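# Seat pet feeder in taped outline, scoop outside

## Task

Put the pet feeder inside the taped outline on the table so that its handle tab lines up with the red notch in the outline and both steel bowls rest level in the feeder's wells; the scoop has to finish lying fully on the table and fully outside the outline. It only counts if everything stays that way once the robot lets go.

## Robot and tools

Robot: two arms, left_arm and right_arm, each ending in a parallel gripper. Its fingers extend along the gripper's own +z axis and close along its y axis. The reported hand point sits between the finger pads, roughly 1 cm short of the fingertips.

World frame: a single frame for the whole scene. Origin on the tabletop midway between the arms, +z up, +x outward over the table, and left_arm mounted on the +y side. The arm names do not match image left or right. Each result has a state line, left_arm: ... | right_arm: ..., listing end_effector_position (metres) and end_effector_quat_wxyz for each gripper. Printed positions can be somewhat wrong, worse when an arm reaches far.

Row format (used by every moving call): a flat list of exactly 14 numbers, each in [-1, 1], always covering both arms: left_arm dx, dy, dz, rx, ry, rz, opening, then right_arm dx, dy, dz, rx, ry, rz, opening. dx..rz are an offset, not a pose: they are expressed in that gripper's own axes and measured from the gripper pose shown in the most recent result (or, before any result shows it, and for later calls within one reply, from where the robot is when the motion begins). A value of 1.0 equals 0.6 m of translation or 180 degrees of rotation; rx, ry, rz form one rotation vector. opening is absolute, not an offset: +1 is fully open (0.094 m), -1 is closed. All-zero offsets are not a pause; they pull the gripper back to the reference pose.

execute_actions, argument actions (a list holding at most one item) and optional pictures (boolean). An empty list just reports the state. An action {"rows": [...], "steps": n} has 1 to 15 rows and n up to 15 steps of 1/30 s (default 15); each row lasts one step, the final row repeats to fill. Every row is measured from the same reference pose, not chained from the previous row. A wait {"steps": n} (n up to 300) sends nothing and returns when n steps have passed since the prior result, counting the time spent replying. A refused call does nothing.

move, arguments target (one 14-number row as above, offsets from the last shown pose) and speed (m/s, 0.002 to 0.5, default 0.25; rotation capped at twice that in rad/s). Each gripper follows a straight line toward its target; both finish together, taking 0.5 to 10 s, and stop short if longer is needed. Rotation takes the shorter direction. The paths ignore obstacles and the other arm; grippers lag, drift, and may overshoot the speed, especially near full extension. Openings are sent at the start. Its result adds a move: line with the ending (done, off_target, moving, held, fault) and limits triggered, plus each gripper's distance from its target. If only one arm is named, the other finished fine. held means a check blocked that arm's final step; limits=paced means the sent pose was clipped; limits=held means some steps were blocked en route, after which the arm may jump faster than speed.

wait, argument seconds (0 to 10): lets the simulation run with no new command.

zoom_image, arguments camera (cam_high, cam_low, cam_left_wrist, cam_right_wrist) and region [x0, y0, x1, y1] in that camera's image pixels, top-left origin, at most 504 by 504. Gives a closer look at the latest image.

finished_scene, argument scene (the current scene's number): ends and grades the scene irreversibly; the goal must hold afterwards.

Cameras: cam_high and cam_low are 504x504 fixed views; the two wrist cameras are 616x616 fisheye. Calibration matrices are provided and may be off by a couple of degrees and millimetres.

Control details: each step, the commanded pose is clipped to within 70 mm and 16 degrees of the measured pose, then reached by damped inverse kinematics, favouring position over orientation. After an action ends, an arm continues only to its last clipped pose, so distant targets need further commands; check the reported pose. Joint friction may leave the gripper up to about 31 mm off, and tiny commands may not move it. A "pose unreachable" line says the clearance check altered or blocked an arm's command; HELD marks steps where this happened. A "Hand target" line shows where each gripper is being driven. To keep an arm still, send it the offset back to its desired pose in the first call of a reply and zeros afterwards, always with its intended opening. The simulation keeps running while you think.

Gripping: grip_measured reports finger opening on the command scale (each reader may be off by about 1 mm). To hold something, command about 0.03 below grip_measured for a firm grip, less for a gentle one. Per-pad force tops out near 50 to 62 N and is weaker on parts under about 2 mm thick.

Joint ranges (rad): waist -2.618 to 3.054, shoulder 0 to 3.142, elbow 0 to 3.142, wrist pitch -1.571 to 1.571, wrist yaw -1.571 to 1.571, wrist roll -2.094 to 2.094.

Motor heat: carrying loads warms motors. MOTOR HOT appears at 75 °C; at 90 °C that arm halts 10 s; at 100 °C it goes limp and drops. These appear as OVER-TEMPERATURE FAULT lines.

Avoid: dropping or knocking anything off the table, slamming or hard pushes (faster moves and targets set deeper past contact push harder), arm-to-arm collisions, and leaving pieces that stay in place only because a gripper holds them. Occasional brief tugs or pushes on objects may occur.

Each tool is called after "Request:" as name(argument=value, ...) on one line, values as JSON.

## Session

Request:
execute_actions(actions=[])

Scene clock: 0.00 s of 5400.00 s.
left_arm: end_effector_position=(+0.0585, +0.0615, +0.1338) grip_measured=+1.000 end_effector_quat_wxyz=(+0.017, +0.935, +0.170, +0.311) | right_arm: end_effector_position=(+0.2831, +0.0479, +0.1763) grip_measured=+1.000 end_effector_quat_wxyz=(+0.518, -0.326, +0.768, -0.189)
Joint positions: left_arm=[-1.992  1.345  0.999 -1.465 -0.592  0.922  0.094] | right_arm=[ 0.99   1.654  1.064 -0.094  0.902 -0.182  0.094]
Joint velocities: left_arm=[-0.002 -0.012  0.002  0.037  0.066 -0.037  0.   ] | right_arm=[-0.007  0.002  0.007  0.051 -0.051  0.037  0.   ]
Motor temperatures (°C, as the motors report them): left_arm=[27 32 30 25 24 27] | right_arm=[26 31 28 30 26 25]
Hand target (left_arm): +0.059, +0.062, +0.134; +0.017, +0.935, +0.170, +0.311
Hand target (right_arm): +0.283, +0.048, +0.176; +0.518, -0.326, +0.768, -0.189
camera_calibration (this result's frames):
cam_left_wrist: T_world_to_cam=[[-0.0946211, 0.99547, 0.00929913, -0.0577832], [0.161324, 0.00611523, 0.986883, -0.126274], [0.982355, 0.0948801, -0.161172, 0.0895394], [0, 0, 0, 1]] pos_world=[-0.073056, 0.0497982, 0.139586]
cam_right_wrist: T_world_to_cam=[[0.317943, -0.724342, 0.611752, -0.165603], [-0.599757, -0.653386, -0.461929, 0.323827], [0.734305, -0.220035, -0.642169, 0.0109209], [0, 0, 0, 1]] pos_world=[0.238851, 0.0940333, 0.257907]

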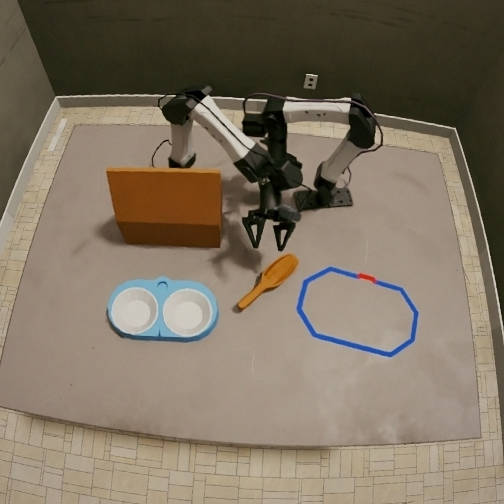

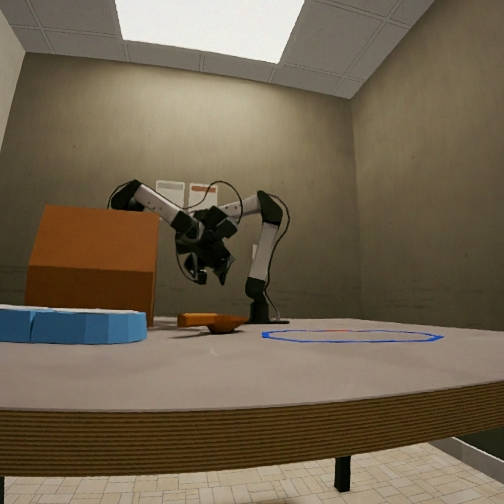

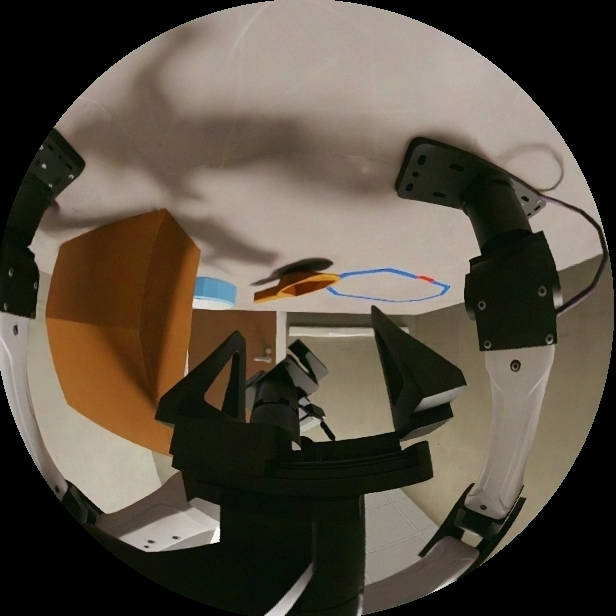

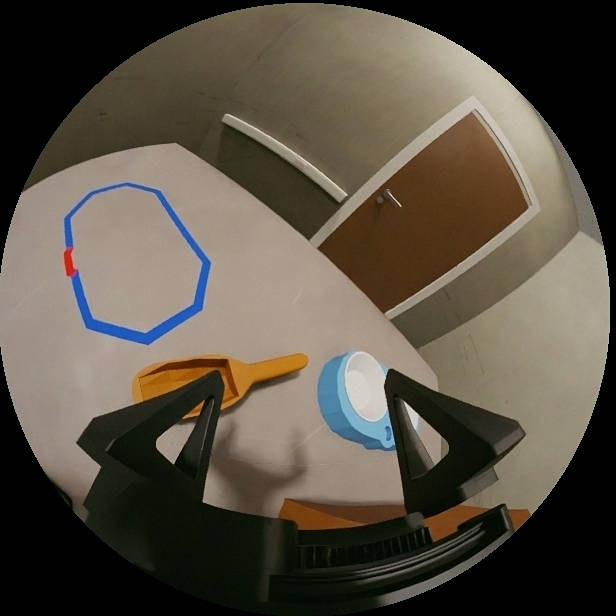

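Request:
move(target=[0,0,0,0,0,0,1, -0.28,-0.262,-0.163,0,0,0,1], speed=0.15)

Request:
move(target=[0,0,0,0,0,0,1, 0.33,-0.34,-0.1,0,0,0,1], speed=0.15)

Scene clock: 48.87 s of 5400.00 s.
left_arm: end_effector_position=(+0.0585, +0.0615, +0.1338) grip_measured=+1.000 end_effector_quat_wxyz=(+0.017, +0.935, +0.170, +0.311) | right_arm: end_effector_position=(+0.2809, +0.0439, +0.4273) grip_measured=+1.000 end_effector_quat_wxyz=(+0.520, -0.329, +0.765, -0.190)
Joint positions: left_arm=[-1.992  1.345  0.999 -1.465 -0.592  0.922  0.094] | right_arm=[ 0.99   1.834  2.342 -1.183  0.902 -0.196  0.094]
Joint velocities: left_arm=[ 0.007 -0.017 -0.002  0.007 -0.066  0.007  0.   ] | right_arm=[ 0.002 -0.002  0.002  0.022 -0.007  0.022  0.   ]
Motor temperatures (°C, as the motors report them): left_arm=[27 32 34 25 24 27] | right_arm=[26 38 34 34 26 25]
Hand target (left_arm): +0.059, +0.062, +0.134; +0.017, +0.935, +0.170, +0.311
Hand target (right_arm): +0.283, +0.045, +0.427; +0.519, -0.326, +0.768, -0.189
Off the commanded pose (left_arm): 0.000 m, 0 deg.
Off the commanded pose (right_arm): 0.004 m, 1 deg.
After step 90, 43.43 s passed at rest.
move: done
camera_calibration (this result's frames):
cam_left_wrist: T_world_to_cam=[[-0.0946211, 0.99547, 0.00929913, -0.0577832], [0.161324, 0.00611523, 0.986883, -0.126274], [0.982355, 0.0948801, -0.161172, 0.0895394], [0, 0, 0, 1]] pos_world=[-0.073056, 0.0497982, 0.139586]
cam_right_wrist: T_world_to_cam=[[0.318925, -0.71941, 0.617038, -0.324134], [-0.594087, -0.659003, -0.461276, 0.434243], [0.738477, -0.219462, -0.637564, 0.169679], [0, 0, 0, 1]] pos_world=[0.236048, 0.0902205, 0.50849]

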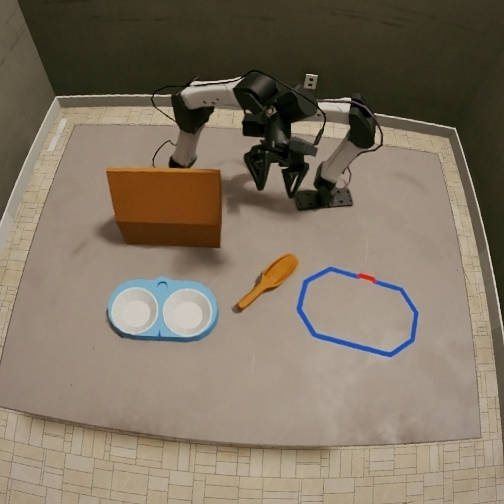

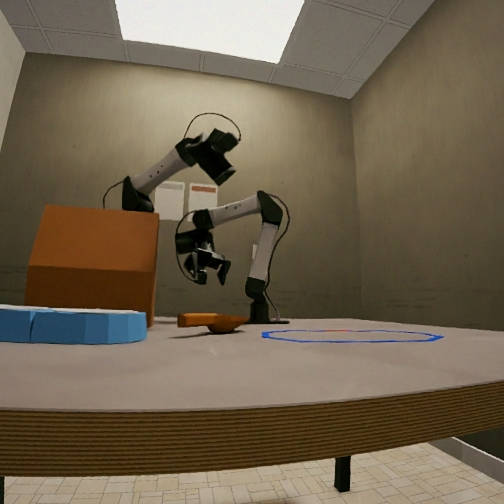

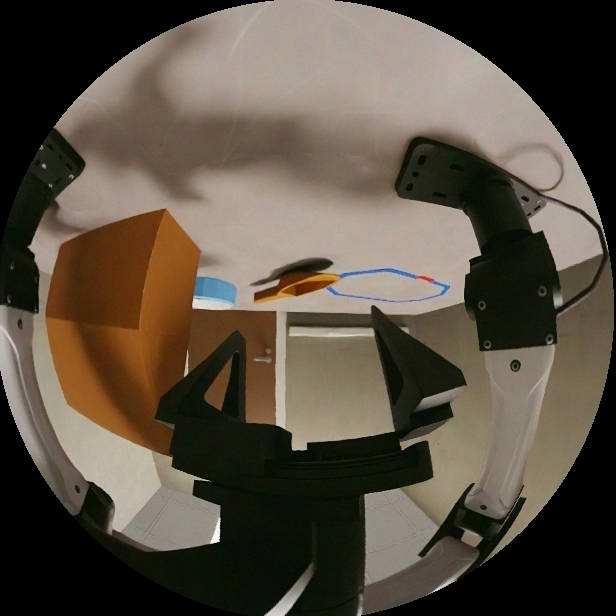

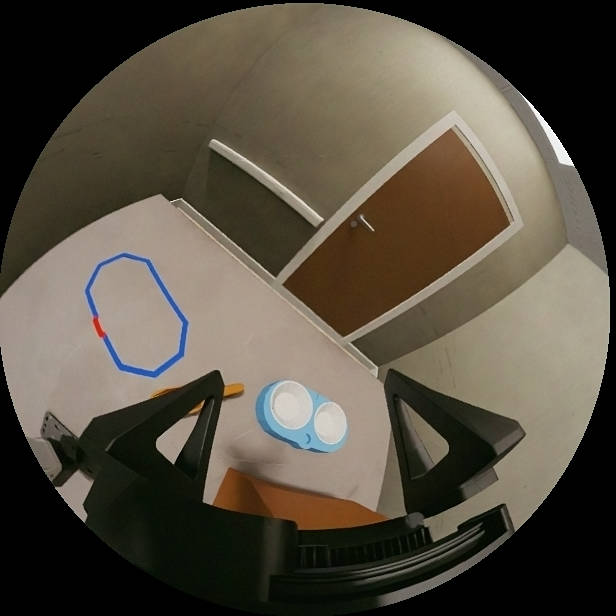

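Scene clock: 51.53 s of 5400.00 s.
left_arm: end_effector_position=(+0.0585, +0.0615, +0.1338) grip_measured=+1.000 end_effector_quat_wxyz=(+0.017, +0.935, +0.170, +0.311) | right_arm: end_effector_position=(+0.2417, -0.2439, +0.4442) grip_measured=+1.000 end_effector_quat_wxyz=(+0.523, -0.322, +0.767, -0.185)
Joint positions: left_arm=[-1.992  1.345  0.999 -1.465 -0.592  0.922  0.094] | right_arm=[-0.059  1.058  1.701 -1.038 -0.031 -0.749  0.094]
Joint velocities: left_arm=[-0.007  0.017  0.012  0.022 -0.037  0.022  0.   ] | right_arm=[ 0.002  0.012 -0.017 -0.037 -0.066  0.007  0.   ]
Motor temperatures (°C, as the motors report them): left_arm=[27 32 34 25 24 27] | right_arm=[26 38 33 35 26 25]
Hand target (left_arm): +0.059, +0.062, +0.134; +0.017, +0.935, +0.170, +0.311
Hand target (right_arm): +0.239, -0.244, +0.439; +0.519, -0.326, +0.769, -0.183
Off the commanded pose (left_arm): 0.000 m, 0 deg.
Off the commanded pose (right_arm): 0.003 m, 1 deg.
move: done
camera_calibration (this result's frames):
cam_left_wrist: T_world_to_cam=[[-0.0946211, 0.99547, 0.00929913, -0.0577832], [0.161324, 0.00611523, 0.986883, -0.126274], [0.982355, 0.0948801, -0.161172, 0.0895394], [0, 0, 0, 1]] pos_world=[-0.073056, 0.0497982, 0.139586]
cam_right_wrist: T_world_to_cam=[[0.313163, -0.73254, 0.604412, -0.525341], [-0.596429, -0.646965, -0.475088, 0.23869], [0.739054, -0.211709, -0.639514, 0.148812], [0, 0, 0, 1]] pos_world=[0.196899, -0.198904, 0.526088]

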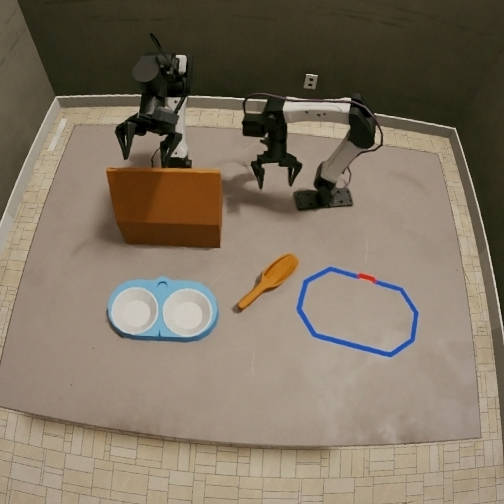

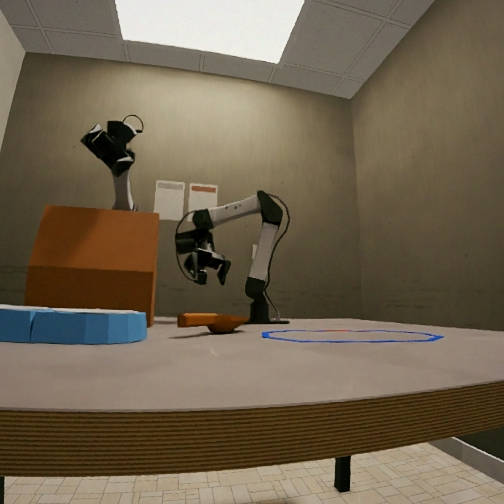

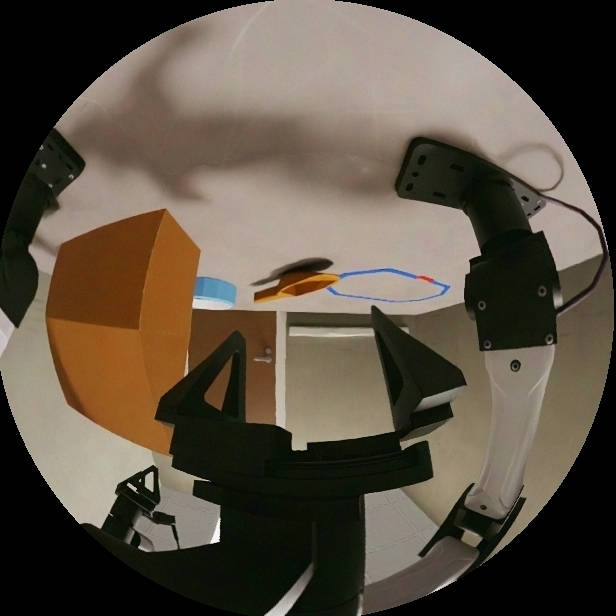

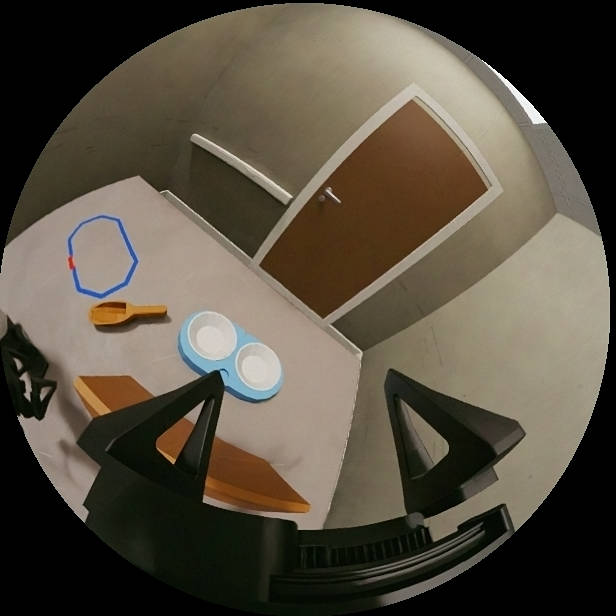

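Request:
move(target=[0.359,0.2345,0.346,0.227,-0.076,-0.621,0.1, 0,0,0,0,0,0,1], speed=0.2)

Scene clock: 66.77 s of 5400.00 s.
left_arm: end_effector_position=(+0.3820, +0.0161, +0.1093) grip_measured=+0.102 end_effector_quat_wxyz=(+0.002, +0.377, +0.926, -0.009) | right_arm: end_effector_position=(+0.2417, -0.2434, +0.4442) grip_measured=+1.000 end_effector_quat_wxyz=(+0.524, -0.323, +0.767, -0.184)
Joint positions: left_arm=[-0.725  2.284  2.211 -1.492  0.017  0.253  0.052] | right_arm=[-0.059  1.058  1.701 -1.038 -0.034 -0.751  0.094]
Joint velocities: left_arm=[ 0.002  0.007 -0.017 -0.051 -0.007  0.037  0.   ] | right_arm=[-0.012  0.012  0.007  0.037 -0.037 -0.051  0.   ]
Motor temperatures (°C, as the motors report them): left_arm=[27 32 35 25 24 27] | right_arm=[26 35 33 36 26 25]
Hand target (left_arm): +0.384, +0.018, +0.106; -0.005, +0.369, +0.930, -0.012
Hand target (right_arm): +0.242, -0.244, +0.444; +0.523, -0.322, +0.767, -0.185
Off the commanded pose (left_arm): 0.003 m, 1 deg.
Off the commanded pose (right_arm): 0.001 m, 0 deg.
After step 90, 6.43 s passed at rest.
move: done
camera_calibration (this result's frames):
cam_left_wrist: T_world_to_cam=[[-0.860789, -0.50896, 0.00132471, 0.336051], [-0.367267, 0.622946, 0.690691, 0.0703516], [-0.352359, 0.594052, -0.723149, 0.335379], [0, 0, 0, 1]] pos_world=[0.433281, -0.0720212, 0.193493]
cam_right_wrist: T_world_to_cam=[[0.315527, -0.731587, 0.604337, -0.525258], [-0.594302, -0.648849, -0.475184, 0.238085], [0.739762, -0.209226, -0.639513, 0.14938], [0, 0, 0, 1]] pos_world=[0.196722, -0.198536, 0.526098]

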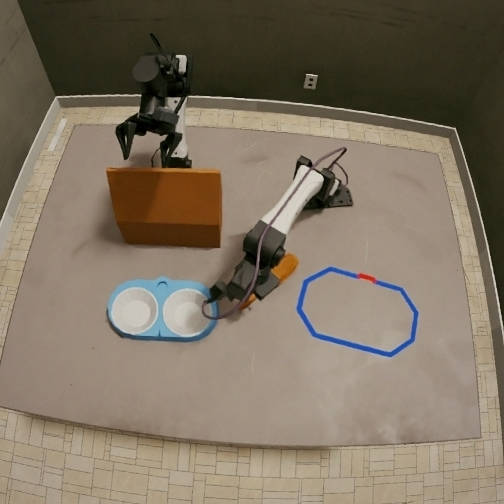

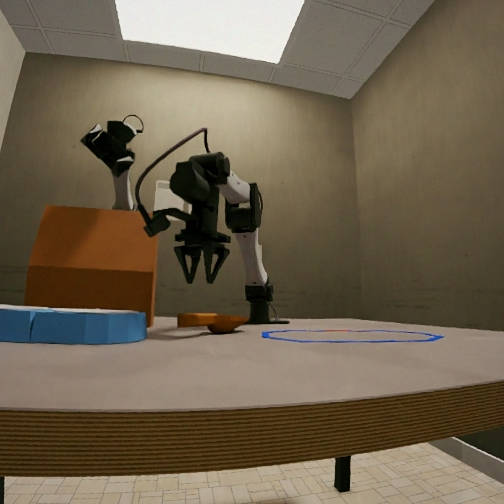

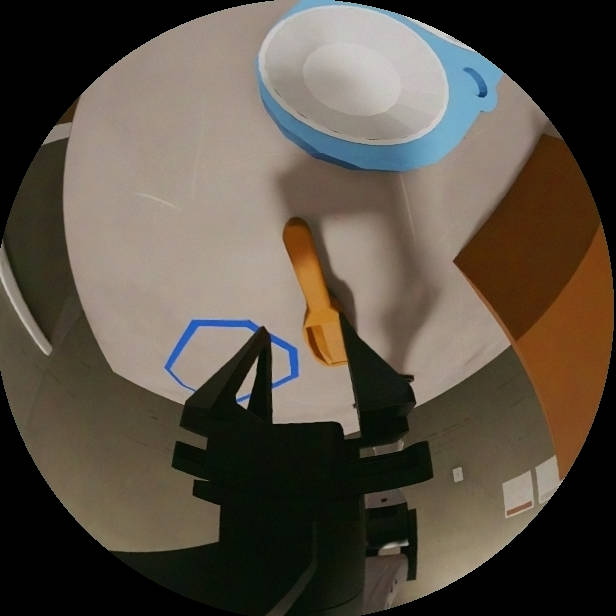

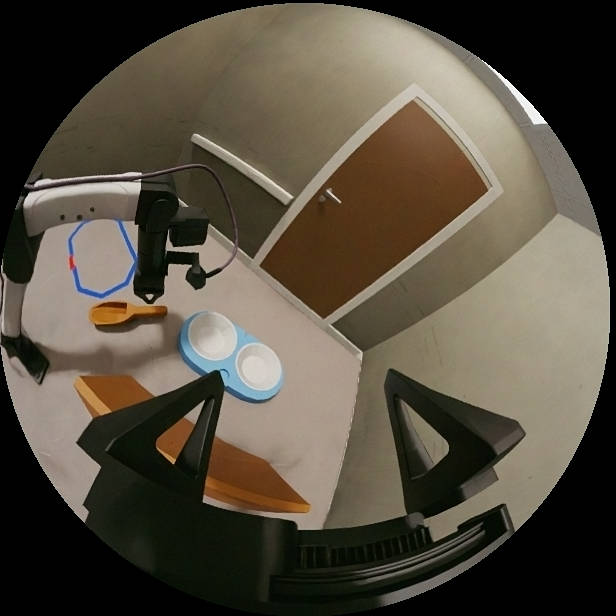

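Request:
move(target=[0.01,-0.01,0.14,0,0,0,0.1, 0,0,0,0,0,0,1], speed=0.06)

Request:
move(target=[0,0,0,0,0,0,-0.7, 0,0,0,0,0,0,1])

Scene clock: 74.90 s of 5400.00 s.
left_arm: end_effector_position=(+0.3778, +0.0184, +0.0291) grip_measured=+0.102 end_effector_quat_wxyz=(+0.003, +0.374, +0.928, -0.009) | right_arm: end_effector_position=(+0.2417, -0.2434, +0.4442) grip_measured=+1.000 end_effector_quat_wxyz=(+0.524, -0.323, +0.767, -0.184)
Joint positions: left_arm=[-0.725  2.257  1.846 -1.151  0.018  0.246  0.052] | right_arm=[-0.059  1.058  1.701 -1.038 -0.034 -0.751  0.094]
Joint velocities: left_arm=[-0.002  0.002 -0.007 -0.007  0.022  0.037 -0.   ] | right_arm=[-0.007  0.007  0.012  0.007 -0.022  0.037  0.   ]
Motor temperatures (°C, as the motors report them): left_arm=[27 36 35 25 24 27] | right_arm=[26 34 33 37 26 25]
Hand target (left_arm): +0.373, +0.015, +0.025; +0.002, +0.377, +0.926, -0.009
Hand target (right_arm): +0.242, -0.243, +0.444; +0.524, -0.323, +0.767, -0.184
Off the commanded pose (left_arm): 0.007 m, 0 deg.
Off the commanded pose (right_arm): 0.000 m, 0 deg.
After step 90, 3.23 s passed at rest.
move: done
camera_calibration (this result's frames):
cam_left_wrist: T_world_to_cam=[[-0.857476, -0.514524, 0.000397157, 0.332561], [-0.373011, 0.62217, 0.688307, 0.125009], [-0.354398, 0.590059, -0.725419, 0.275513], [0, 0, 0, 1]] pos_world=[0.429434, -0.0692351, 0.113686]
cam_right_wrist: T_world_to_cam=[[0.315527, -0.731587, 0.604337, -0.525258], [-0.594302, -0.648849, -0.475184, 0.238085], [0.739762, -0.209226, -0.639513, 0.14938], [0, 0, 0, 1]] pos_world=[0.196722, -0.198536, 0.526098]

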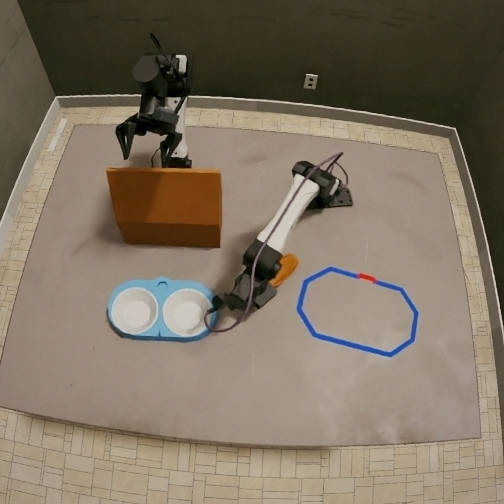

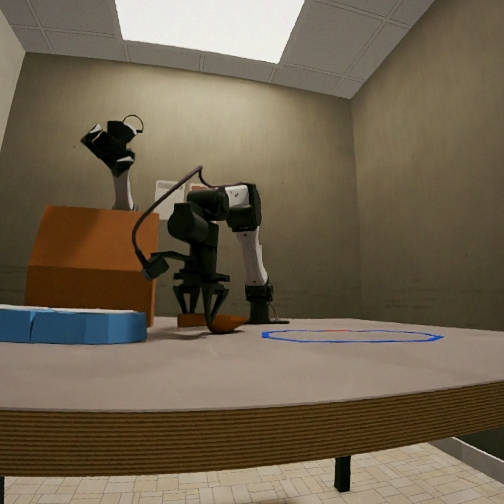

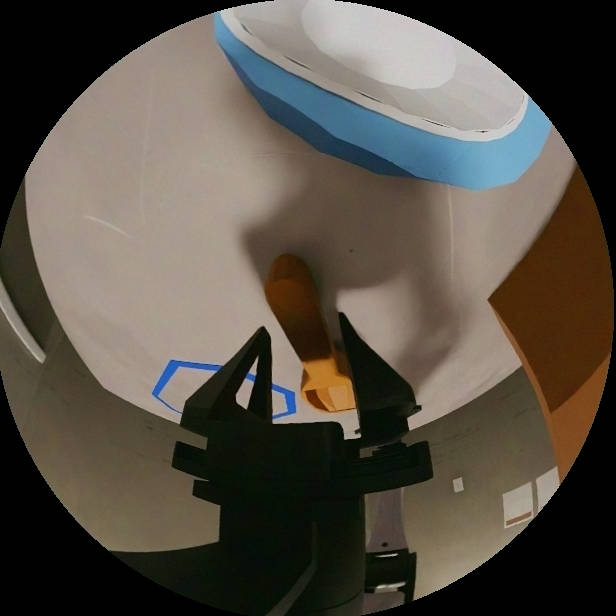

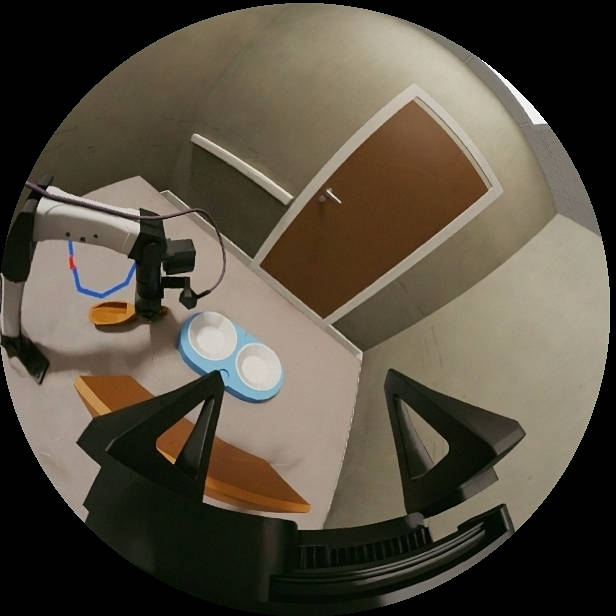

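Scene clock: 75.40 s of 5400.00 s.
left_arm: end_effector_position=(+0.3779, +0.0185, +0.0291) grip_measured=-0.500 end_effector_quat_wxyz=(+0.003, +0.374, +0.927, -0.009) | right_arm: end_effector_position=(+0.2417, -0.2434, +0.4442) grip_measured=+1.000 end_effector_quat_wxyz=(+0.524, -0.323, +0.767, -0.184)
Joint positions: left_arm=[-0.725  2.257  1.846 -1.151  0.016  0.247  0.023] | right_arm=[-0.059  1.058  1.701 -1.038 -0.034 -0.751  0.094]
Joint velocities: left_arm=[-0.017  0.012  0.007  0.051 -0.007 -0.081 -0.002] | right_arm=[-0.022 -0.022 -0.012  0.007  0.037 -0.066  0.   ]
Motor temperatures (°C, as the motors report them): left_arm=[27 36 35 25 24 27] | right_arm=[26 34 33 37 26 25]
Hand target (left_arm): +0.378, +0.018, +0.029; +0.003, +0.374, +0.928, -0.009
Hand target (right_arm): +0.242, -0.243, +0.444; +0.524, -0.323, +0.767, -0.184
Off the commanded pose (left_arm): 0.000 m, 0 deg.
Off the commanded pose (right_arm): 0.000 m, 0 deg.
move: done
camera_calibration (this result's frames):
cam_left_wrist: T_world_to_cam=[[-0.858059, -0.513551, -0.00061939, 0.332964], [-0.372712, 0.621909, 0.688705, 0.124821], [-0.3533, 0.59118, -0.725041, 0.274998], [0, 0, 0, 1]] pos_world=[0.429382, -0.0692067, 0.113626]
cam_right_wrist: T_world_to_cam=[[0.315527, -0.731587, 0.604337, -0.525258], [-0.594302, -0.648849, -0.475184, 0.238085], [0.739762, -0.209226, -0.639513, 0.14938], [0, 0, 0, 1]] pos_world=[0.196722, -0.198536, 0.526098]

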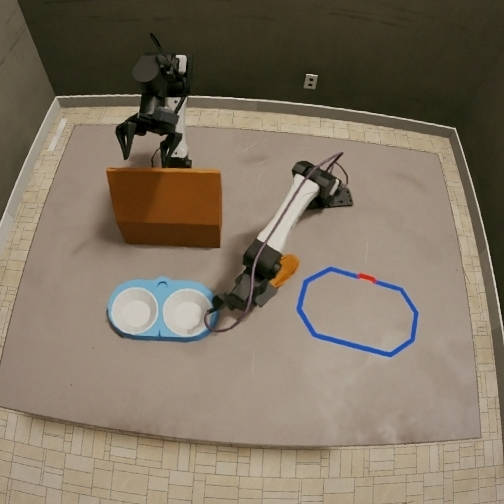

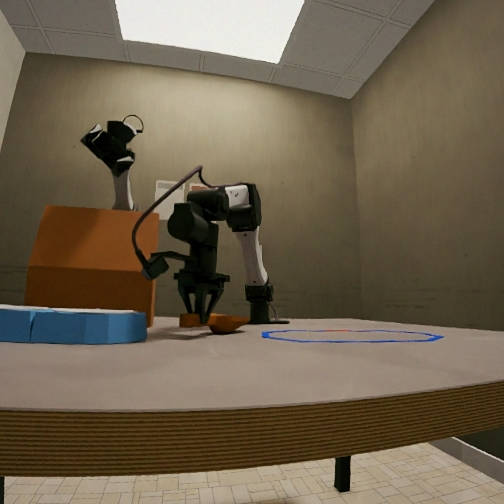

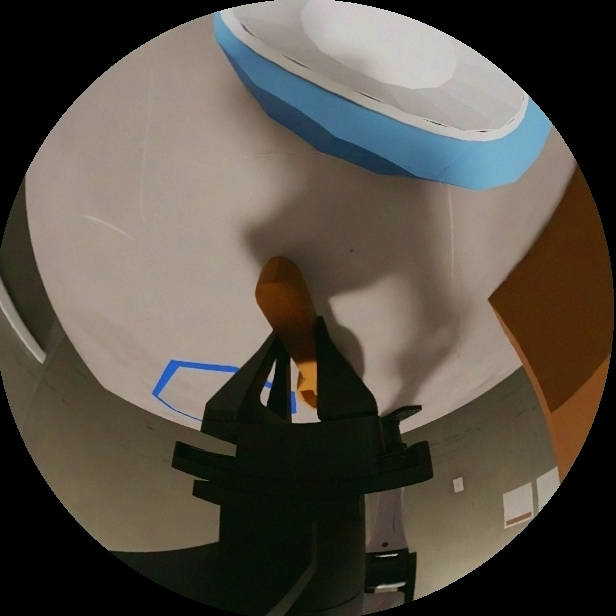

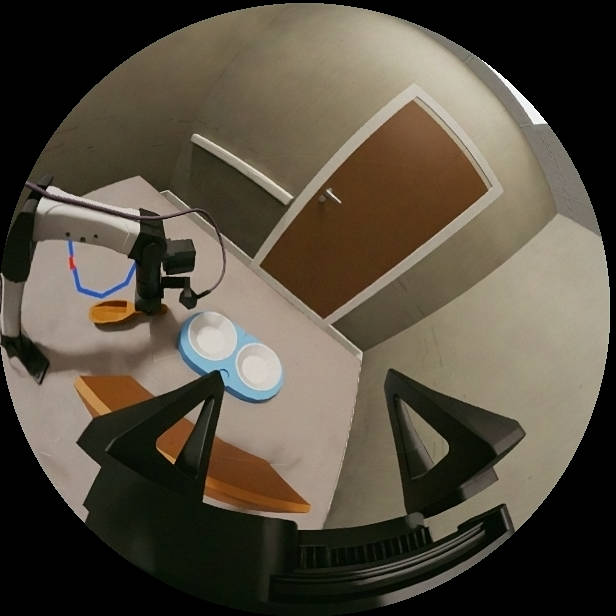

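Request:
move(target=[0,0,-0.045,0,0,0,-0.56, 0,0,0,0,0,0,1], speed=0.05)

Request:
move(target=[0.168,-0.162,0,0,0,-0.195,-0.56, 0,0,0,0,0,0,1], speed=0.12)

Scene clock: 82.40 s of 5400.00 s.
left_arm: end_effector_position=(+0.3764, +0.0194, +0.0473) grip_measured=-0.500 end_effector_quat_wxyz=(-0.002, +0.374, +0.927, -0.008) | right_arm: end_effector_position=(+0.2417, -0.2434, +0.4442) grip_measured=+1.000 end_effector_quat_wxyz=(+0.524, -0.323, +0.767, -0.184)
Joint positions: left_arm=[-0.725  2.25   1.908 -1.23   0.016  0.247  0.023] | right_arm=[-0.059  1.058  1.701 -1.038 -0.034 -0.751  0.094]
Joint velocities: left_arm=[-0.007  0.002 -0.022 -0.022 -0.066  0.051 -0.   ] | right_arm=[ 0.002  0.012 -0.002 -0.007  0.051  0.007  0.   ]
Motor temperatures (°C, as the motors report them): left_arm=[27 39 36 25 24 27] | right_arm=[26 33 33 37 26 25]
Hand target (left_arm): +0.378, +0.019, +0.056; +0.003, +0.374, +0.927, -0.009
Hand target (right_arm): +0.242, -0.243, +0.444; +0.524, -0.323, +0.767, -0.184
Off the commanded pose (left_arm): 0.009 m, 1 deg.
Off the commanded pose (right_arm): 0.000 m, 0 deg.
After step 90, 3.03 s passed at rest.
move: done
camera_calibration (this result's frames):
cam_left_wrist: T_world_to_cam=[[-0.858039, -0.513563, 0.00480146, 0.331875], [-0.366064, 0.618109, 0.695657, 0.108498], [-0.360231, 0.595143, -0.718358, 0.289335], [0, 0, 0, 1]] pos_world=[0.428707, -0.0688207, 0.130776]
cam_right_wrist: T_world_to_cam=[[0.315527, -0.731587, 0.604337, -0.525258], [-0.594302, -0.648849, -0.475184, 0.238085], [0.739762, -0.209226, -0.639513, 0.14938], [0, 0, 0, 1]] pos_world=[0.196722, -0.198536, 0.526098]

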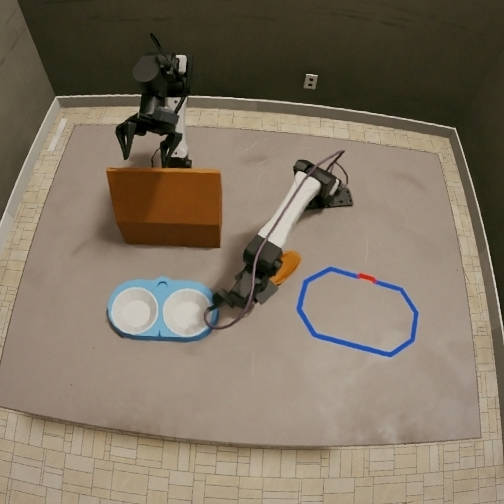

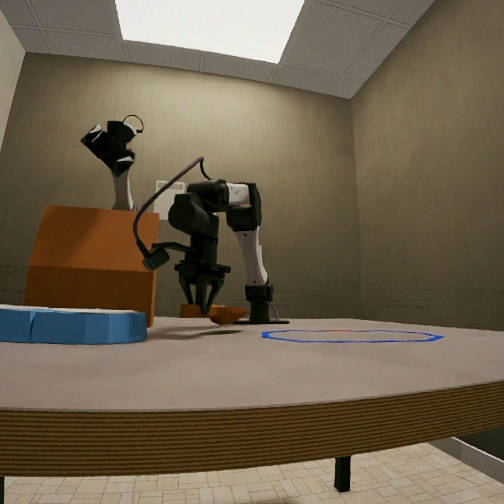

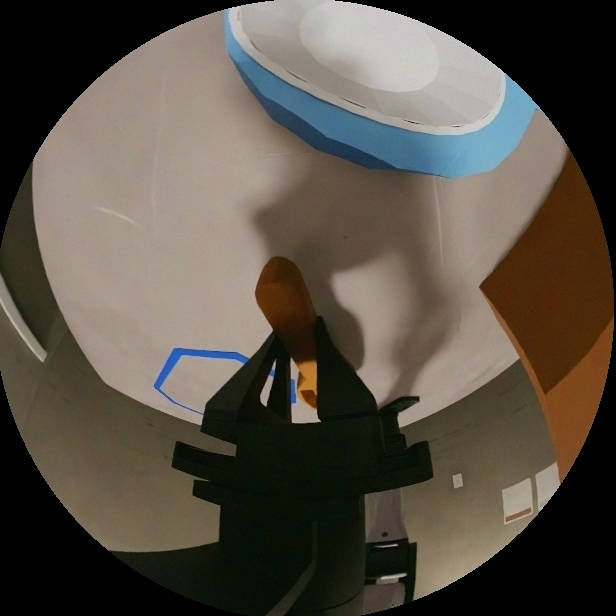

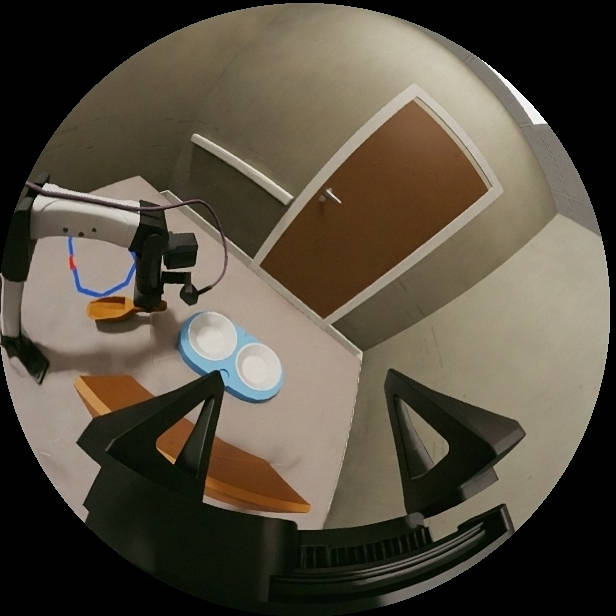

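Scene clock: 85.47 s of 5400.00 s.
left_arm: end_effector_position=(+0.2411, +0.0175, +0.0497) grip_measured=-0.501 end_effector_quat_wxyz=(-0.005, +0.076, +0.997, -0.007) | right_arm: end_effector_position=(+0.2417, -0.2434, +0.4442) grip_measured=+1.000 end_effector_quat_wxyz=(+0.524, -0.323, +0.767, -0.184)
Joint positions: left_arm=[-0.936  1.824  1.288 -1.033  0.017 -0.578  0.023] | right_arm=[-0.059  1.058  1.701 -1.038 -0.034 -0.751  0.094]
Joint velocities: left_arm=[ 0.002  0.002 -0.012 -0.007 -0.051 -0.007  0.001] | right_arm=[ 0.007 -0.017 -0.007  0.007  0.037 -0.022  0.   ]
Motor temperatures (°C, as the motors report them): left_arm=[27 39 35 25 24 27] | right_arm=[26 33 33 38 26 25]
Hand target (left_arm): +0.236, +0.018, +0.048; -0.003, +0.077, +0.997, -0.005
Hand target (right_arm): +0.242, -0.243, +0.444; +0.524, -0.323, +0.767, -0.184
Off the commanded pose (left_arm): 0.005 m, 0 deg.
Off the commanded pose (right_arm): 0.000 m, 0 deg.
move: done; limits=paced
camera_calibration (this result's frames):
cam_left_wrist: T_world_to_cam=[[-0.405668, -0.913998, 0.00636138, 0.112642], [-0.648233, 0.292604, 0.702978, 0.131818], [-0.644382, 0.281052, -0.711184, 0.317073], [0, 0, 0, 1]] pos_world=[0.33546, -0.0247299, 0.132116]
cam_right_wrist: T_world_to_cam=[[0.315527, -0.731587, 0.604337, -0.525258], [-0.594302, -0.648849, -0.475184, 0.238085], [0.739762, -0.209226, -0.639513, 0.14938], [0, 0, 0, 1]] pos_world=[0.196722, -0.198536, 0.526098]

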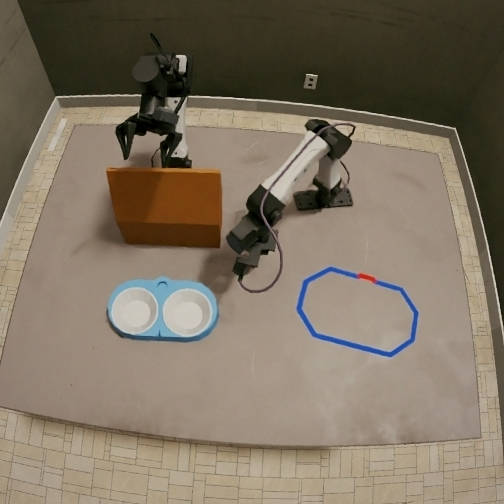

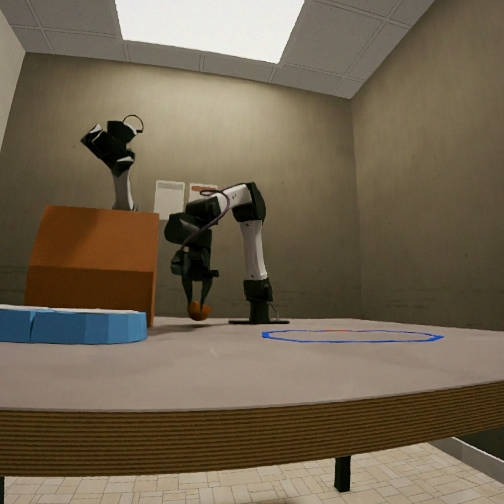

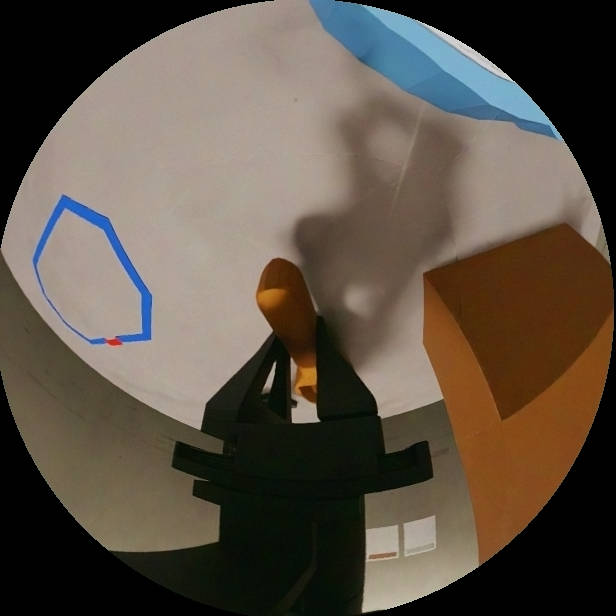

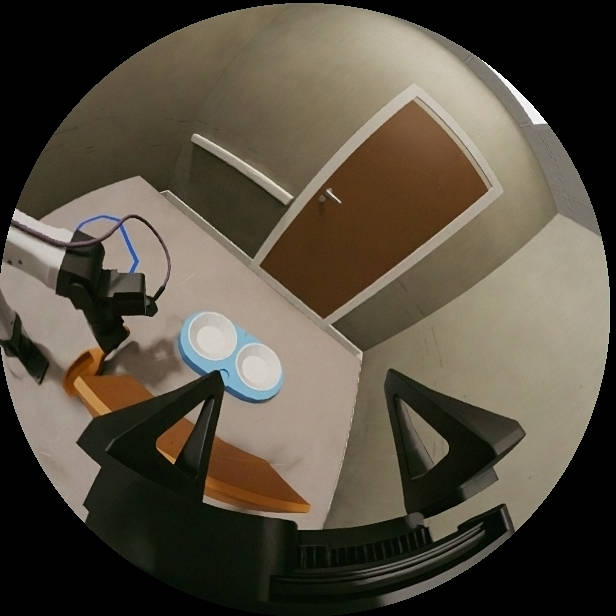

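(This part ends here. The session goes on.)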